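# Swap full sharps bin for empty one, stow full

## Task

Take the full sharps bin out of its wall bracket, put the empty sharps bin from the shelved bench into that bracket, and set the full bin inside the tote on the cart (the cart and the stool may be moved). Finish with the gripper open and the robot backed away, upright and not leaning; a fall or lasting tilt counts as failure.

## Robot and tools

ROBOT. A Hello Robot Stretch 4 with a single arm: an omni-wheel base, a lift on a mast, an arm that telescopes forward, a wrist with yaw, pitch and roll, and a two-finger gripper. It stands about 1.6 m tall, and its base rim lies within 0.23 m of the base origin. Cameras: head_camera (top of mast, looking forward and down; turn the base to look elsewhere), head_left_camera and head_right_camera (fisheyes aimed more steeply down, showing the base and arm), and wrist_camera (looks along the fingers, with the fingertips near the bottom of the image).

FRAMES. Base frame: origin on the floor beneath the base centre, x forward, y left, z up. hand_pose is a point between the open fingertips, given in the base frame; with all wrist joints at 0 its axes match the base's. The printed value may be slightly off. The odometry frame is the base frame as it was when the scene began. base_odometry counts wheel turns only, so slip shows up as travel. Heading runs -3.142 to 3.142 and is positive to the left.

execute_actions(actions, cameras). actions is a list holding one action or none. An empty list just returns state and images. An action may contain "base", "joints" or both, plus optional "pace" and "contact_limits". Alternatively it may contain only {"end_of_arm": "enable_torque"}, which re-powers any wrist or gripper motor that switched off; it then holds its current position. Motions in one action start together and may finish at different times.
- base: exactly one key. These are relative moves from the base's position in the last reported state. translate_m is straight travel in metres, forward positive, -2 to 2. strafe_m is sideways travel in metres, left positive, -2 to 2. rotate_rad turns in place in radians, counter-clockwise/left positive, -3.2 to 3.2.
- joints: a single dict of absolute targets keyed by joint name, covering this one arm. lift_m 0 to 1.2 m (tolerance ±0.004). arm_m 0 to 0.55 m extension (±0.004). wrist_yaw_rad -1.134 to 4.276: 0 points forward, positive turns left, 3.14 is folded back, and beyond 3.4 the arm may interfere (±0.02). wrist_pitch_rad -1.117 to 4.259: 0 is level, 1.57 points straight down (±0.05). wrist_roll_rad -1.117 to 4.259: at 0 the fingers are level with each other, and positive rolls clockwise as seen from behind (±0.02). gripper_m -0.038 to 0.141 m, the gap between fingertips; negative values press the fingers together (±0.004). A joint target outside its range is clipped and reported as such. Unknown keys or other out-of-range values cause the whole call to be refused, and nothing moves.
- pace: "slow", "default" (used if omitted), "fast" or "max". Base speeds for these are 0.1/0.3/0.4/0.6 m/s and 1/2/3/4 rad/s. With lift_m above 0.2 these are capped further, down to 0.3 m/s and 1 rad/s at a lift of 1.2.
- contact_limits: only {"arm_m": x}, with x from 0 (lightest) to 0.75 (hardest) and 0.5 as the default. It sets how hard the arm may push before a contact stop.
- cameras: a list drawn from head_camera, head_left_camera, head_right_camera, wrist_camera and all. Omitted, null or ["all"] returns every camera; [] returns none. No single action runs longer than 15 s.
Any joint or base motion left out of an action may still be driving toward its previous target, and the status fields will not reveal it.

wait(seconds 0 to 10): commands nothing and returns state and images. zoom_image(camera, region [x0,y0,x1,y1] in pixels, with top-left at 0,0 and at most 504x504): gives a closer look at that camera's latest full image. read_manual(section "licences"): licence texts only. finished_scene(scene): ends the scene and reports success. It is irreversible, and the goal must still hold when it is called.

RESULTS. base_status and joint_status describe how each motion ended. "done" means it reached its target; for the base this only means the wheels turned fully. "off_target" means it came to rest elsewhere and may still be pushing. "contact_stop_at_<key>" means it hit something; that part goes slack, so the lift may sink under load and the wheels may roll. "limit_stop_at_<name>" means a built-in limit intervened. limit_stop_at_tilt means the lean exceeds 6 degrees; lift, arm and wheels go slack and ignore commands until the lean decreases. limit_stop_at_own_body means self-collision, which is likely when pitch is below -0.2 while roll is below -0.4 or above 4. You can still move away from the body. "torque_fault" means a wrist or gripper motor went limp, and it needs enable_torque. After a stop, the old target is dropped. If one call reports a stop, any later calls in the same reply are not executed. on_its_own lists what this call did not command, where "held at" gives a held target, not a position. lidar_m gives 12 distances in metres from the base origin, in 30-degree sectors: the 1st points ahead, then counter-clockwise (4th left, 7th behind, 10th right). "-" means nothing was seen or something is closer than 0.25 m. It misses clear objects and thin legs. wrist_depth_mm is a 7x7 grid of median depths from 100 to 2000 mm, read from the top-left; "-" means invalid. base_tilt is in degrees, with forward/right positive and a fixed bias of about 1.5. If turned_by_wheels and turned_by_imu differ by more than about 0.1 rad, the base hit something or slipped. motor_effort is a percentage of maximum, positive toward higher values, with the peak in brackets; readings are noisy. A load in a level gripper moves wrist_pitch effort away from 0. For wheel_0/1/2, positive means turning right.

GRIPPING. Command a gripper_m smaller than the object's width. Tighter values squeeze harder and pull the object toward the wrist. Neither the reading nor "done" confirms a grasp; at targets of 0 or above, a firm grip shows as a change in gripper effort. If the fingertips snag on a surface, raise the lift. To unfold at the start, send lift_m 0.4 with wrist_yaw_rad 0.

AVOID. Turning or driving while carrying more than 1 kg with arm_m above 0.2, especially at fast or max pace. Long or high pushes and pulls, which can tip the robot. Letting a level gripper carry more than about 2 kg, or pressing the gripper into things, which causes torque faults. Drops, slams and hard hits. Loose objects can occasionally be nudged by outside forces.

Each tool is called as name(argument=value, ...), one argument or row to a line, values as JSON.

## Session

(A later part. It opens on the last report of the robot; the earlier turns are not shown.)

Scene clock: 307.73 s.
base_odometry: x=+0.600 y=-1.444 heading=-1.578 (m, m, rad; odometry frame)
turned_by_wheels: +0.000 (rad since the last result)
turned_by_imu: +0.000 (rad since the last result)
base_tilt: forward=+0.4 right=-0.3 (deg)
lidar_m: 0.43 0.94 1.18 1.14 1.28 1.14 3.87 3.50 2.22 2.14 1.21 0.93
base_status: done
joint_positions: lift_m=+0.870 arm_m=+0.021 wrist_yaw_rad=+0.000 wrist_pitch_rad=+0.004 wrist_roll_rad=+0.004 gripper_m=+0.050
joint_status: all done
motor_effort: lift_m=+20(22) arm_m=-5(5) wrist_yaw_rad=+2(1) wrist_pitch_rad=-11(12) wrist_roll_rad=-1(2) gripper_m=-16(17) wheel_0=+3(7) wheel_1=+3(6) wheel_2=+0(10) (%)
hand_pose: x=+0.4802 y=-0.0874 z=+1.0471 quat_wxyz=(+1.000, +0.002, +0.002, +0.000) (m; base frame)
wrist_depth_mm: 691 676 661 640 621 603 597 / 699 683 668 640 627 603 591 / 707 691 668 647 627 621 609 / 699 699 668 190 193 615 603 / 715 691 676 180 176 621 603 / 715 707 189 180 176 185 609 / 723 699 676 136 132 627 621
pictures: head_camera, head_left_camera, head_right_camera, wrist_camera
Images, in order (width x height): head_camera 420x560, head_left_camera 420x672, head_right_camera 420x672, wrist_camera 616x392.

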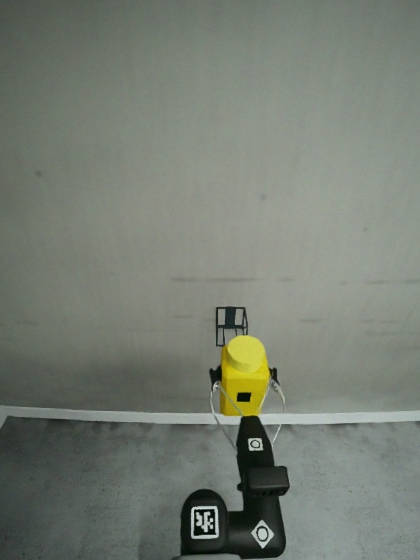

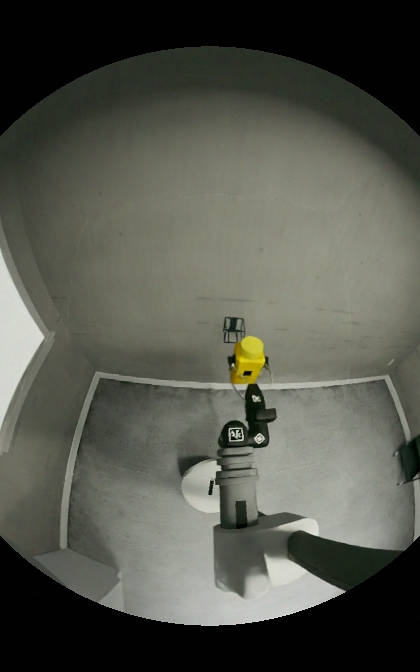

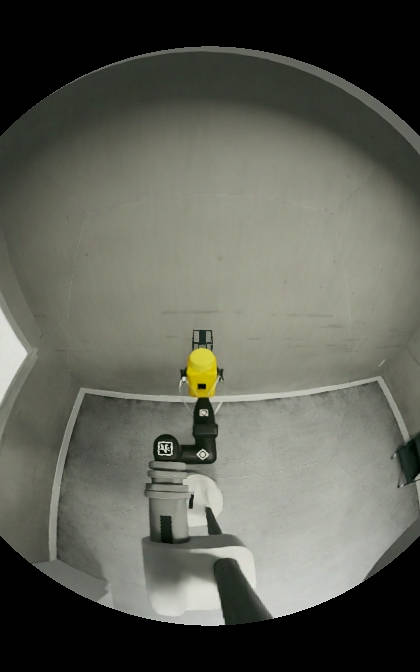

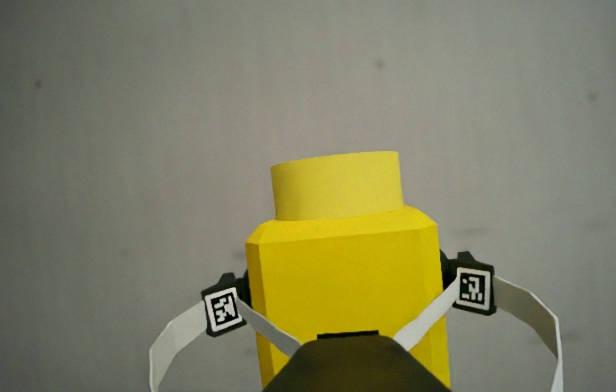

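execute_actions(
  actions=[
    {"joints":{"arm_m":0.33,"lift_m":0.85}},
  ],
)

zoom_image(
  camera="head_camera",
  region=[160, 250, 300, 380],
)

zoom_image(
  camera="head_left_camera",
  region=[180, 280, 290, 380],
)

zoom_image(
  camera="head_right_camera",
  region=[150, 290, 260, 390],
)

Scene clock: 316.37 s.
base_odometry: x=+0.600 y=-1.444 heading=-1.578 (m, m, rad; odometry frame)
turned_by_wheels: +0.000 (rad since the last result)
turned_by_imu: -0.001 (rad since the last result)
base_tilt: forward=+0.5 right=-0.3 (deg)
lidar_m: 0.76 0.95 1.18 1.14 1.27 1.13 3.87 3.48 2.20 2.14 1.21 0.92
base_status: not commanded
joint_positions: lift_m=+0.850 arm_m=+0.329 wrist_yaw_rad=+0.000 wrist_pitch_rad=+0.004 wrist_roll_rad=+0.004 gripper_m=+0.050
joint_status: all done
motor_effort: lift_m=+20(27) arm_m=+5(4) wrist_yaw_rad=-1(1) wrist_pitch_rad=-12(11) wrist_roll_rad=-3(1) gripper_m=-17(18) wheel_0=+3(3) wheel_1=+3(3) wheel_2=+0(0) (%)
hand_pose: x=+0.7886 y=-0.0874 z=+1.0271 quat_wxyz=(+1.000, +0.002, +0.002, +0.000) (m; base frame)
wrist_depth_mm: 364 355 343 334 329 315 309 / 368 357 345 338 325 317 312 / 368 357 347 338 329 322 314 / 370 362 351 190 193 322 315 / 375 362 349 180 176 322 315 / 377 364 189 181 176 183 317 / 377 366 353 136 132 325 320
pictures: head_camera, head_left_camera, head_right_camera, wrist_camera
Images, in order (width x height): head_camera 420x560, head_left_camera 420x672, head_right_camera 420x672, wrist_camera 616x392.

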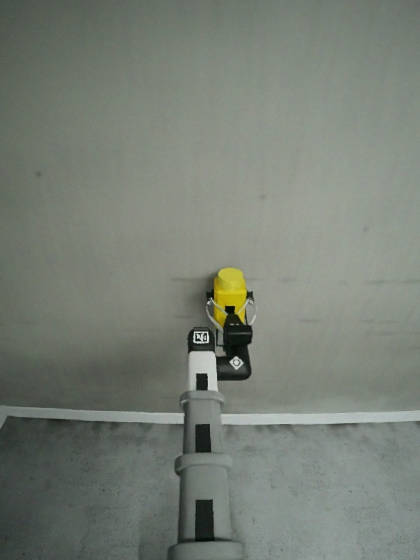

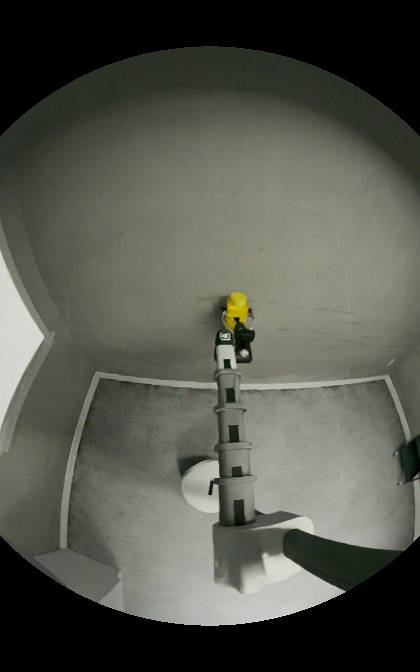

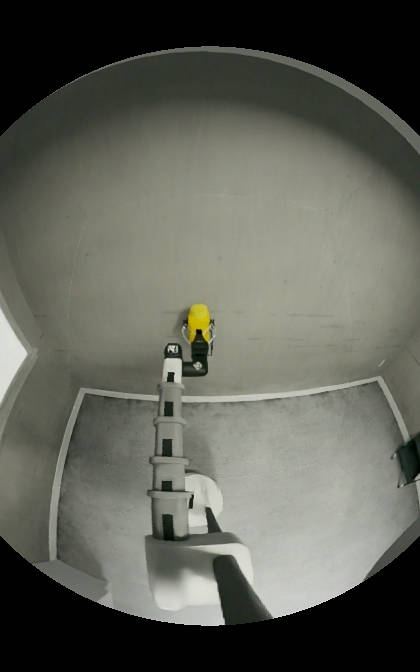

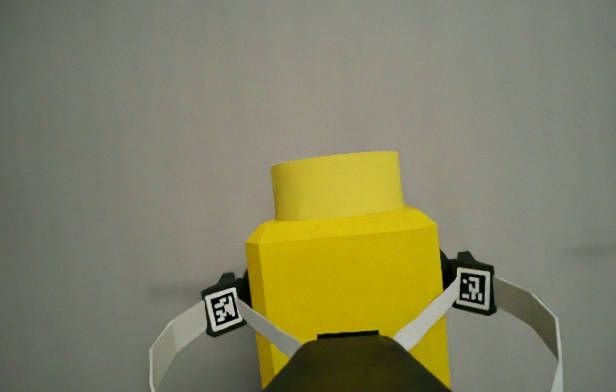

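Region (160, 250, 300, 380) of head_camera's 420x560 image, scaled by 3.600, with more detail than that image has; it fills the top 468 rows of this view, and the rest is white.

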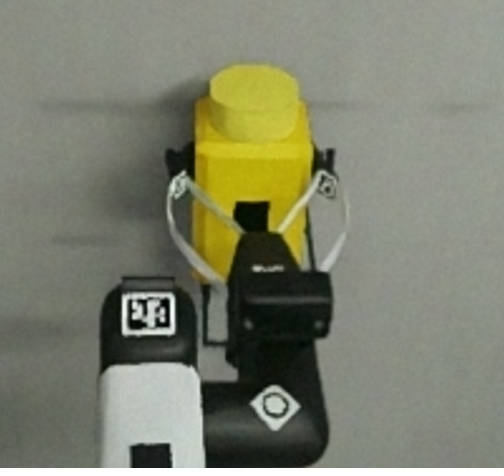

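Region (180, 280, 290, 380) of head_left_camera's 420x672 image, scaled by 4.582, with more detail than that image has; it fills the top 458 rows of this view, and the rest is white.

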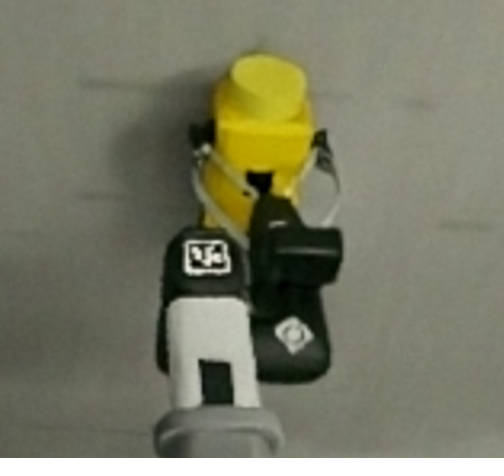

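Region (150, 290, 260, 390) of head_right_camera's 420x672 image, scaled by 4.582, with more detail than that image has; it fills the top 458 rows of this view, and the rest is white.

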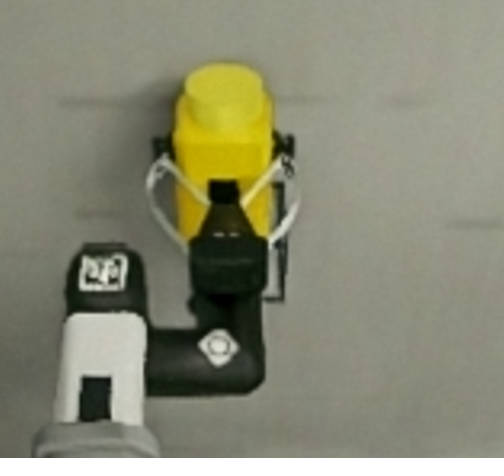

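execute_actions(
  actions=[
    {"base":{"strafe_m":-0.015},"joints":{"arm_m":0.386,"lift_m":0.835},"pace":"slow"},
  ],
)

zoom_image(
  camera="head_camera",
  region=[160, 250, 300, 380],
)

zoom_image(
  camera="head_right_camera",
  region=[150, 290, 260, 390],
)

Scene clock: 332.53 s.
base_odometry: x=+0.585 y=-1.444 heading=-1.577 (m, m, rad; odometry frame)
turned_by_wheels: +0.000 (rad since the last result)
turned_by_imu: -0.001 (rad since the last result)
base_tilt: forward=+0.4 right=-0.3 (deg)
lidar_m: 0.79 0.93 1.20 1.16 1.27 1.15 3.90 3.48 2.20 2.11 1.21 0.92
base_status: done
joint_positions: lift_m=+0.835 arm_m=+0.385 wrist_yaw_rad=+0.000 wrist_pitch_rad=+0.004 wrist_roll_rad=+0.004 gripper_m=+0.050
joint_status: all done
motor_effort: lift_m=+19(17) arm_m=+5(3) wrist_yaw_rad=+0(0) wrist_pitch_rad=-11(10) wrist_roll_rad=-1(2) gripper_m=-17(18) wheel_0=+4(6) wheel_1=-3(6) wheel_2=+0(1) (%)
hand_pose: x=+0.8445 y=-0.0874 z=+1.0122 quat_wxyz=(+1.000, +0.002, +0.002, +0.000) (m; base frame)
wrist_depth_mm: 304 296 286 278 271 264 258 / 303 296 287 279 272 266 260 / 306 298 290 282 273 266 259 / 307 297 291 190 192 268 262 / 310 301 293 180 176 270 263 / 312 303 189 180 176 182 265 / 314 306 296 135 132 272 -
pictures: head_camera, head_left_camera, head_right_camera, wrist_camera
Images, in order (width x height): head_camera 420x560, head_left_camera 420x672, head_right_camera 420x672, wrist_camera 616x392.

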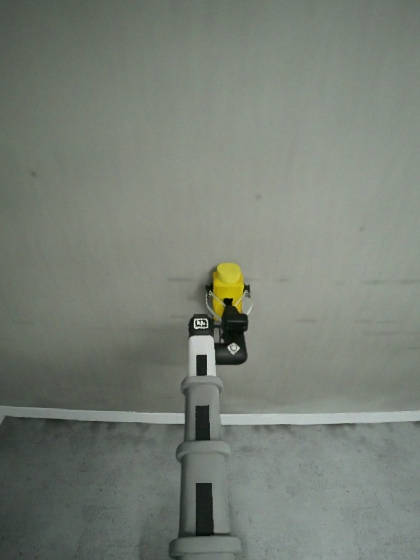

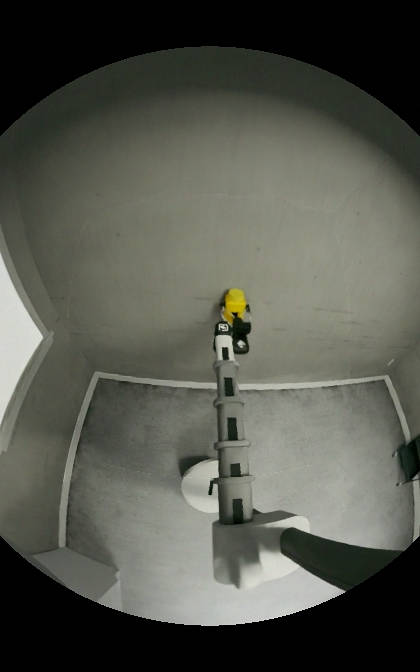

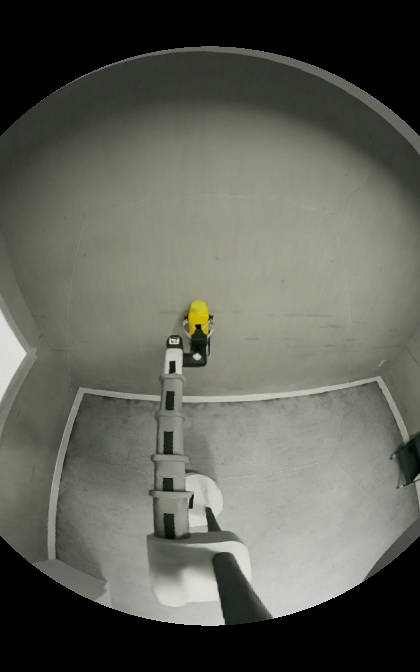

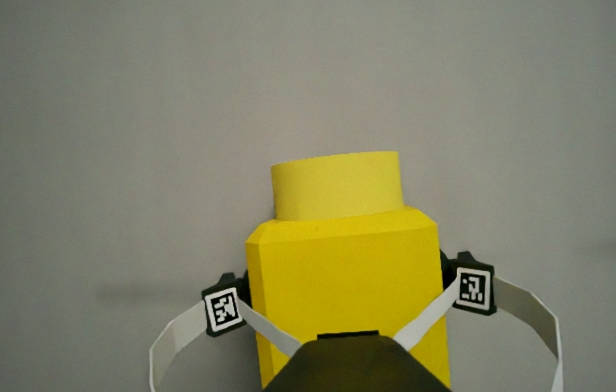

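Region (160, 250, 300, 380) of head_camera's 420x560 image, scaled by 3.600, with more detail than that image has; it fills the top 468 rows of this view, and the rest is white.

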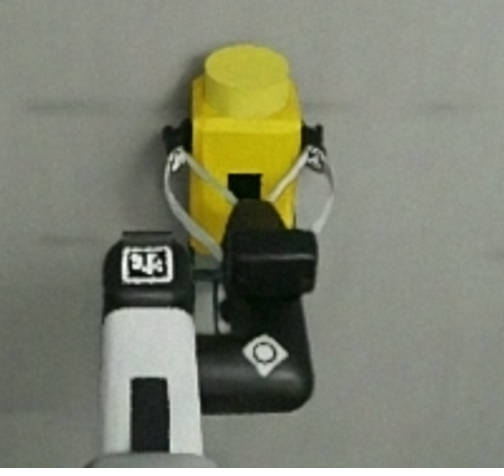

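Region (150, 290, 260, 390) of head_right_camera's 420x672 image, scaled by 4.582, with more detail than that image has; it fills the top 458 rows of this view, and the rest is white.

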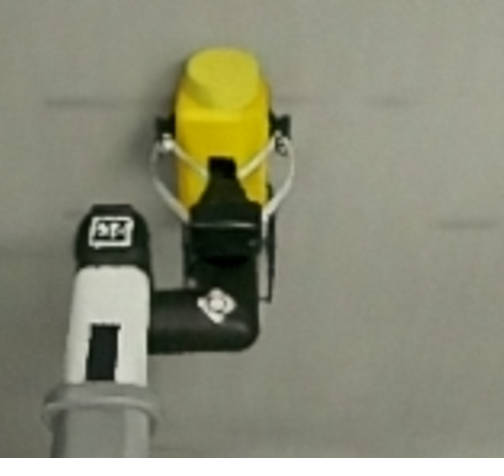

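execute_actions(
  actions=[
    {"base":{"strafe_m":-0.005},"joints":{"lift_m":0.815},"pace":"slow"},
  ],
  cameras=[],
)

execute_actions(
  actions=[
    {"joints":{"lift_m":0.808},"pace":"slow"},
  ],
  cameras=[],
)

Scene clock: 341.90 s.
base_odometry: x=+0.581 y=-1.444 heading=-1.578 (m, m, rad; odometry frame)
turned_by_wheels: +0.000 (rad since the last result)
turned_by_imu: -0.001 (rad since the last result)
base_tilt: forward=+0.4 right=-0.3 (deg)
lidar_m: 0.77 0.93 1.22 1.16 1.29 1.16 3.88 3.45 2.19 2.11 1.22 0.91
base_status: done
joint_positions: lift_m=+0.815 arm_m=+0.385 wrist_yaw_rad=+0.000 wrist_pitch_rad=+0.004 wrist_roll_rad=+0.004 gripper_m=+0.050
joint_status: all done
motor_effort: lift_m=+19(17) arm_m=+5(5) wrist_yaw_rad=+0(0) wrist_pitch_rad=-11(10) wrist_roll_rad=-2(1) gripper_m=-18(17) wheel_0=+4(5) wheel_1=-5(7) wheel_2=+0(2) (%)
hand_pose: x=+0.8445 y=-0.0874 z=+0.9922 quat_wxyz=(+1.000, +0.002, +0.002, +0.000) (m; base frame)
wrist_depth_mm: 301 294 287 279 271 263 258 / 304 297 287 281 272 265 260 / 307 297 290 281 272 266 262 / 307 300 291 190 193 267 263 / 312 300 293 180 176 268 264 / 314 304 189 181 177 183 265 / 315 306 296 136 132 271 -
pictures: none
No camera images: the call's "cameras" was empty. Leave "cameras" out to get every camera's image.

Scene clock: 342.57 s.
base_odometry: x=+0.581 y=-1.444 heading=-1.578 (m, m, rad; odometry frame)
turned_by_wheels: +0.000 (rad since the last result)
turned_by_imu: +0.000 (rad since the last result)
base_tilt: forward=+0.4 right=-0.3 (deg)
lidar_m: 0.79 0.93 1.21 1.17 1.29 1.17 3.89 3.49 2.20 2.12 1.21 0.91
base_status: not commanded
joint_positions: lift_m=+0.808 arm_m=+0.385 wrist_yaw_rad=+0.000 wrist_pitch_rad=+0.004 wrist_roll_rad=+0.004 gripper_m=+0.050
joint_status: all done
motor_effort: lift_m=+19(20) arm_m=+5(5) wrist_yaw_rad=-1(1) wrist_pitch_rad=-12(10) wrist_roll_rad=-1(2) gripper_m=-18(18) wheel_0=+4(4) wheel_1=-5(5) wheel_2=+0(0) (%)
hand_pose: x=+0.8445 y=-0.0874 z=+0.9852 quat_wxyz=(+1.000, +0.002, +0.002, +0.000) (m; base frame)
wrist_depth_mm: 301 294 285 278 270 263 258 / 304 293 287 279 272 264 260 / 304 298 289 282 274 265 260 / 309 298 290 190 193 267 262 / 310 300 293 180 176 267 265 / 309 304 189 181 177 183 263 / 312 306 296 136 132 272 -
pictures: none
No camera images: the call's "cameras" was empty. Leave "cameras" out to get every camera's image.

execute_actions(
  actions=[
    {"joints":{"lift_m":0.80},"pace":"slow"},
  ],
  cameras=[],
)

execute_actions(
  actions=[
    {"joints":{"lift_m":0.792},"pace":"slow"},
  ],
  cameras=["wrist_camera"],
)

Scene clock: 348.73 s.
base_odometry: x=+0.581 y=-1.444 heading=-1.578 (m, m, rad; odometry frame)
turned_by_wheels: +0.000 (rad since the last result)
turned_by_imu: +0.000 (rad since the last result)
base_tilt: forward=+0.4 right=-0.3 (deg)
lidar_m: 0.79 0.94 1.20 1.17 1.28 1.15 3.88 3.46 2.19 2.08 1.21 0.89
base_status: not commanded
joint_positions: lift_m=+0.800 arm_m=+0.385 wrist_yaw_rad=+0.000 wrist_pitch_rad=+0.004 wrist_roll_rad=+0.004 gripper_m=+0.050
joint_status: all done
motor_effort: lift_m=+20(17) arm_m=+5(5) wrist_yaw_rad=+0(1) wrist_pitch_rad=-11(11) wrist_roll_rad=+0(1) gripper_m=-17(19) wheel_0=+4(4) wheel_1=-5(5) wheel_2=+0(0) (%)
hand_pose: x=+0.8445 y=-0.0874 z=+0.9772 quat_wxyz=(+1.000, +0.002, +0.002, +0.000) (m; base frame)
wrist_depth_mm: 300 293 286 278 271 265 259 / 304 294 286 278 272 264 259 / 306 298 290 281 273 266 260 / 307 298 289 190 192 267 260 / 312 301 293 180 176 267 264 / 312 304 190 180 176 183 264 / 312 304 294 136 132 270 -
pictures: none
No camera images: the call's "cameras" was empty. Leave "cameras" out to get every camera's image.

Scene clock: 349.43 s.
base_odometry: x=+0.581 y=-1.444 heading=-1.578 (m, m, rad; odometry frame)
turned_by_wheels: +0.000 (rad since the last result)
turned_by_imu: +0.000 (rad since the last result)
base_tilt: forward=+0.4 right=-0.2 (deg)
lidar_m: 0.80 0.94 1.20 1.16 1.27 1.17 3.87 3.45 2.15 2.13 1.23 0.90
base_status: not commanded
joint_positions: lift_m=+0.792 arm_m=+0.385 wrist_yaw_rad=+0.000 wrist_pitch_rad=+0.004 wrist_roll_rad=+0.004 gripper_m=+0.050
joint_status: all done
motor_effort: lift_m=+19(21) arm_m=+5(5) wrist_yaw_rad=+0(0) wrist_pitch_rad=-12(10) wrist_roll_rad=+1(2) gripper_m=-18(18) wheel_0=+4(4) wheel_1=-5(5) wheel_2=+0(0) (%)
hand_pose: x=+0.8445 y=-0.0874 z=+0.9692 quat_wxyz=(+1.000, +0.002, +0.002, +0.000) (m; base frame)
wrist_depth_mm: 304 293 285 279 271 264 257 / 303 294 287 281 273 265 259 / 307 296 290 281 272 265 262 / 307 300 291 190 192 268 263 / 309 301 290 181 176 267 264 / 312 303 190 180 176 183 264 / 315 304 296 136 132 271 -
pictures: wrist_camera
Images, in order (width x height): wrist_camera 616x392.

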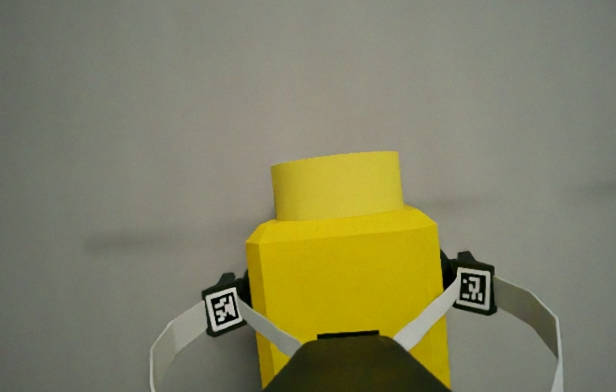

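It's inside. Lower further.

execute_actions(
  actions=[
    {"joints":{"lift_m":0.728},"pace":"slow"},
  ],
  cameras=["wrist_camera"],
)

execute_actions(
  actions=[
    {"joints":{"lift_m":0.721},"pace":"slow"},
  ],
  cameras=[],
)

Scene clock: 359.80 s.
base_odometry: x=+0.581 y=-1.444 heading=-1.578 (m, m, rad; odometry frame)
turned_by_wheels: +0.000 (rad since the last result)
turned_by_imu: -0.001 (rad since the last result)
base_tilt: forward=+0.3 right=-0.3 (deg)
lidar_m: 0.78 0.91 1.22 1.15 1.29 1.15 3.88 3.46 2.19 2.13 1.22 0.91
base_status: not commanded
joint_positions: lift_m=+0.728 arm_m=+0.385 wrist_yaw_rad=+0.000 wrist_pitch_rad=+0.004 wrist_roll_rad=+0.004 gripper_m=+0.050
joint_status: all done
motor_effort: lift_m=+19(23) arm_m=+5(5) wrist_yaw_rad=+0(0) wrist_pitch_rad=-10(10) wrist_roll_rad=-2(2) gripper_m=-16(18) wheel_0=+4(4) wheel_1=-5(5) wheel_2=+0(0) (%)
hand_pose: x=+0.8445 y=-0.0874 z=+0.9052 quat_wxyz=(+1.000, +0.002, +0.002, +0.000) (m; base frame)
wrist_depth_mm: 303 294 286 277 272 264 260 / 306 296 289 279 273 265 260 / 304 297 289 281 274 268 263 / 309 300 291 190 193 267 263 / 309 300 293 181 176 267 264 / 310 304 189 181 176 182 263 / 314 306 296 136 132 270 -
pictures: wrist_camera
Images, in order (width x height): wrist_camera 616x392.

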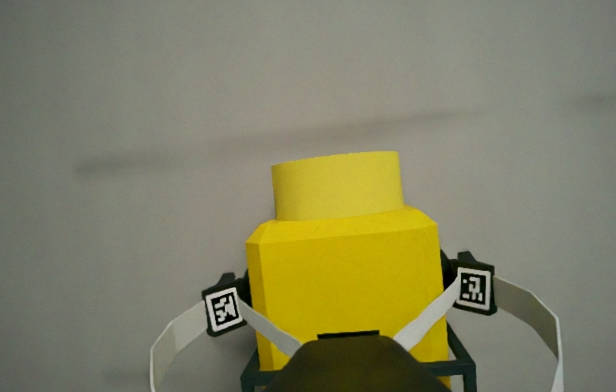

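Scene clock: 360.47 s.
base_odometry: x=+0.581 y=-1.444 heading=-1.578 (m, m, rad; odometry frame)
turned_by_wheels: +0.000 (rad since the last result)
turned_by_imu: +0.000 (rad since the last result)
base_tilt: forward=+0.4 right=-0.3 (deg)
lidar_m: 0.78 0.94 1.22 1.14 1.27 1.14 3.89 3.47 2.18 2.12 1.21 0.90
base_status: not commanded
joint_positions: lift_m=+0.721 arm_m=+0.385 wrist_yaw_rad=+0.000 wrist_pitch_rad=+0.004 wrist_roll_rad=+0.004 gripper_m=+0.050
joint_status: all done
motor_effort: lift_m=+19(18) arm_m=+5(5) wrist_yaw_rad=-1(0) wrist_pitch_rad=-11(10) wrist_roll_rad=-1(2) gripper_m=-18(16) wheel_0=+3(4) wheel_1=-5(5) wheel_2=+0(0) (%)
hand_pose: x=+0.8445 y=-0.0874 z=+0.8982 quat_wxyz=(+1.000, +0.002, +0.002, +0.000) (m; base frame)
wrist_depth_mm: 300 294 285 278 272 263 257 / 306 294 287 279 272 266 260 / 306 300 287 279 272 266 260 / 309 297 291 190 192 268 263 / 310 301 291 181 175 271 263 / 312 303 189 181 176 182 265 / 314 306 296 135 132 270 -
pictures: none
No camera images: the call's "cameras" was empty. Leave "cameras" out to get every camera's image.

execute_actions(
  actions=[
    {"joints":{"lift_m":0.716},"pace":"slow"},
  ],
  cameras=[],
)

Scene clock: 367.23 s.
base_odometry: x=+0.581 y=-1.444 heading=-1.578 (m, m, rad; odometry frame)
turned_by_wheels: +0.000 (rad since the last result)
turned_by_imu: +0.000 (rad since the last result)
base_tilt: forward=+0.4 right=-0.2 (deg)
lidar_m: 0.76 0.93 1.20 1.16 1.30 1.16 3.87 3.48 2.16 2.12 1.19 0.91
base_status: not commanded
joint_positions: lift_m=+0.716 arm_m=+0.385 wrist_yaw_rad=+0.000 wrist_pitch_rad=+0.002 wrist_roll_rad=+0.004 gripper_m=+0.050
joint_status: all done
motor_effort: lift_m=+18(20) arm_m=+5(5) wrist_yaw_rad=+0(0) wrist_pitch_rad=-4(11) wrist_roll_rad=-3(1) gripper_m=-15(18) wheel_0=+3(3) wheel_1=-5(5) wheel_2=+0(0) (%)
hand_pose: x=+0.8445 y=-0.0874 z=+0.8939 quat_wxyz=(+1.000, +0.002, +0.001, +0.000) (m; base frame)
wrist_depth_mm: 303 296 286 278 272 264 258 / 303 296 287 281 271 266 260 / 307 298 289 279 274 266 262 / 309 300 290 189 192 268 264 / 312 300 293 180 176 267 263 / 310 303 189 180 176 179 264 / 314 304 296 136 132 270 -
pictures: none
No camera images: the call's "cameras" was empty. Leave "cameras" out to get every camera's image.

execute_actions(
  actions=[
    {"joints":{"gripper_m":0.13,"arm_m":0.375},"pace":"slow"},
  ],
  cameras=[],
)

execute_actions(
  actions=[
    {"joints":{"arm_m":0.0}},
  ],
  cameras=["wrist_camera","head_right_camera"],
)

Scene clock: 377.40 s.
base_odometry: x=+0.581 y=-1.444 heading=-1.578 (m, m, rad; odometry frame)
turned_by_wheels: +0.000 (rad since the last result)
turned_by_imu: -0.001 (rad since the last result)
base_tilt: forward=+0.4 right=-0.3 (deg)
lidar_m: 0.79 0.93 1.20 1.14 1.29 1.16 3.86 3.43 2.18 2.13 1.20 0.89
base_status: not commanded
joint_positions: lift_m=+0.716 arm_m=+0.376 wrist_yaw_rad=+0.000 wrist_pitch_rad=+0.002 wrist_roll_rad=+0.004 gripper_m=+0.130
joint_status: all done
motor_effort: lift_m=+18(19) arm_m=-5(4) wrist_yaw_rad=+0(1) wrist_pitch_rad=-5(4) wrist_roll_rad=-1(1) gripper_m=-2(23) wheel_0=+3(4) wheel_1=-5(5) wheel_2=+0(0) (%)
hand_pose: x=+0.8353 y=-0.0874 z=+0.8939 quat_wxyz=(+1.000, +0.002, +0.001, +0.000) (m; base frame)
wrist_depth_mm: 312 304 294 289 279 272 267 / 312 303 297 289 279 273 268 / 317 307 298 290 283 274 271 / 320 307 301 204 205 278 271 / 322 314 301 195 190 276 270 / 322 312 208 193 190 209 274 / 325 315 301 184 174 279 -
pictures: none
No camera images: the call's "cameras" was empty. Leave "cameras" out to get every camera's image.

Scene clock: 379.60 s.
base_odometry: x=+0.581 y=-1.444 heading=-1.578 (m, m, rad; odometry frame)
turned_by_wheels: +0.000 (rad since the last result)
turned_by_imu: +0.000 (rad since the last result)
base_tilt: forward=+0.4 right=-0.4 (deg)
lidar_m: 0.77 0.94 1.22 1.17 1.31 1.16 3.91 3.45 2.21 2.11 1.24 0.91
base_status: not commanded
joint_positions: lift_m=+0.716 arm_m=+0.003 wrist_yaw_rad=+0.000 wrist_pitch_rad=+0.003 wrist_roll_rad=+0.004 gripper_m=+0.130
joint_status: all done
joint sent to its limit — the command would take arm_m past its lower limit, so that joint was sent only as far as its limit.
motor_effort: lift_m=+19(18) arm_m=-5(4) wrist_yaw_rad=+0(0) wrist_pitch_rad=-5(6) wrist_roll_rad=-1(0) gripper_m=+2(1) wheel_0=+3(4) wheel_1=-5(5) wheel_2=+0(0) (%)
hand_pose: x=+0.4622 y=-0.0874 z=+0.8937 quat_wxyz=(+1.000, +0.002, +0.001, +0.000) (m; base frame)
wrist_depth_mm: 723 715 683 654 647 627 621 / 741 707 691 654 647 627 609 / 715 707 683 661 647 634 621 / 715 699 683 676 647 634 609 / 723 715 691 569 640 634 621 / 741 715 219 661 654 627 627 / 732 732 691 668 654 647 627
pictures: head_right_camera, wrist_camera
Images, in order (width x height): head_right_camera 420x672, wrist_camera 616x392.

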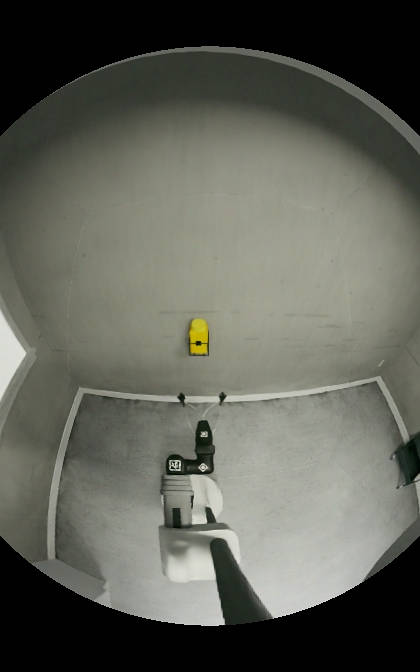

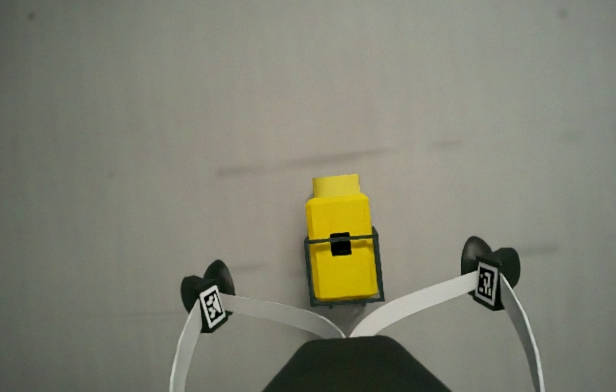

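finished_scene(
  scene=1,
)

The scene is finished: the task was done.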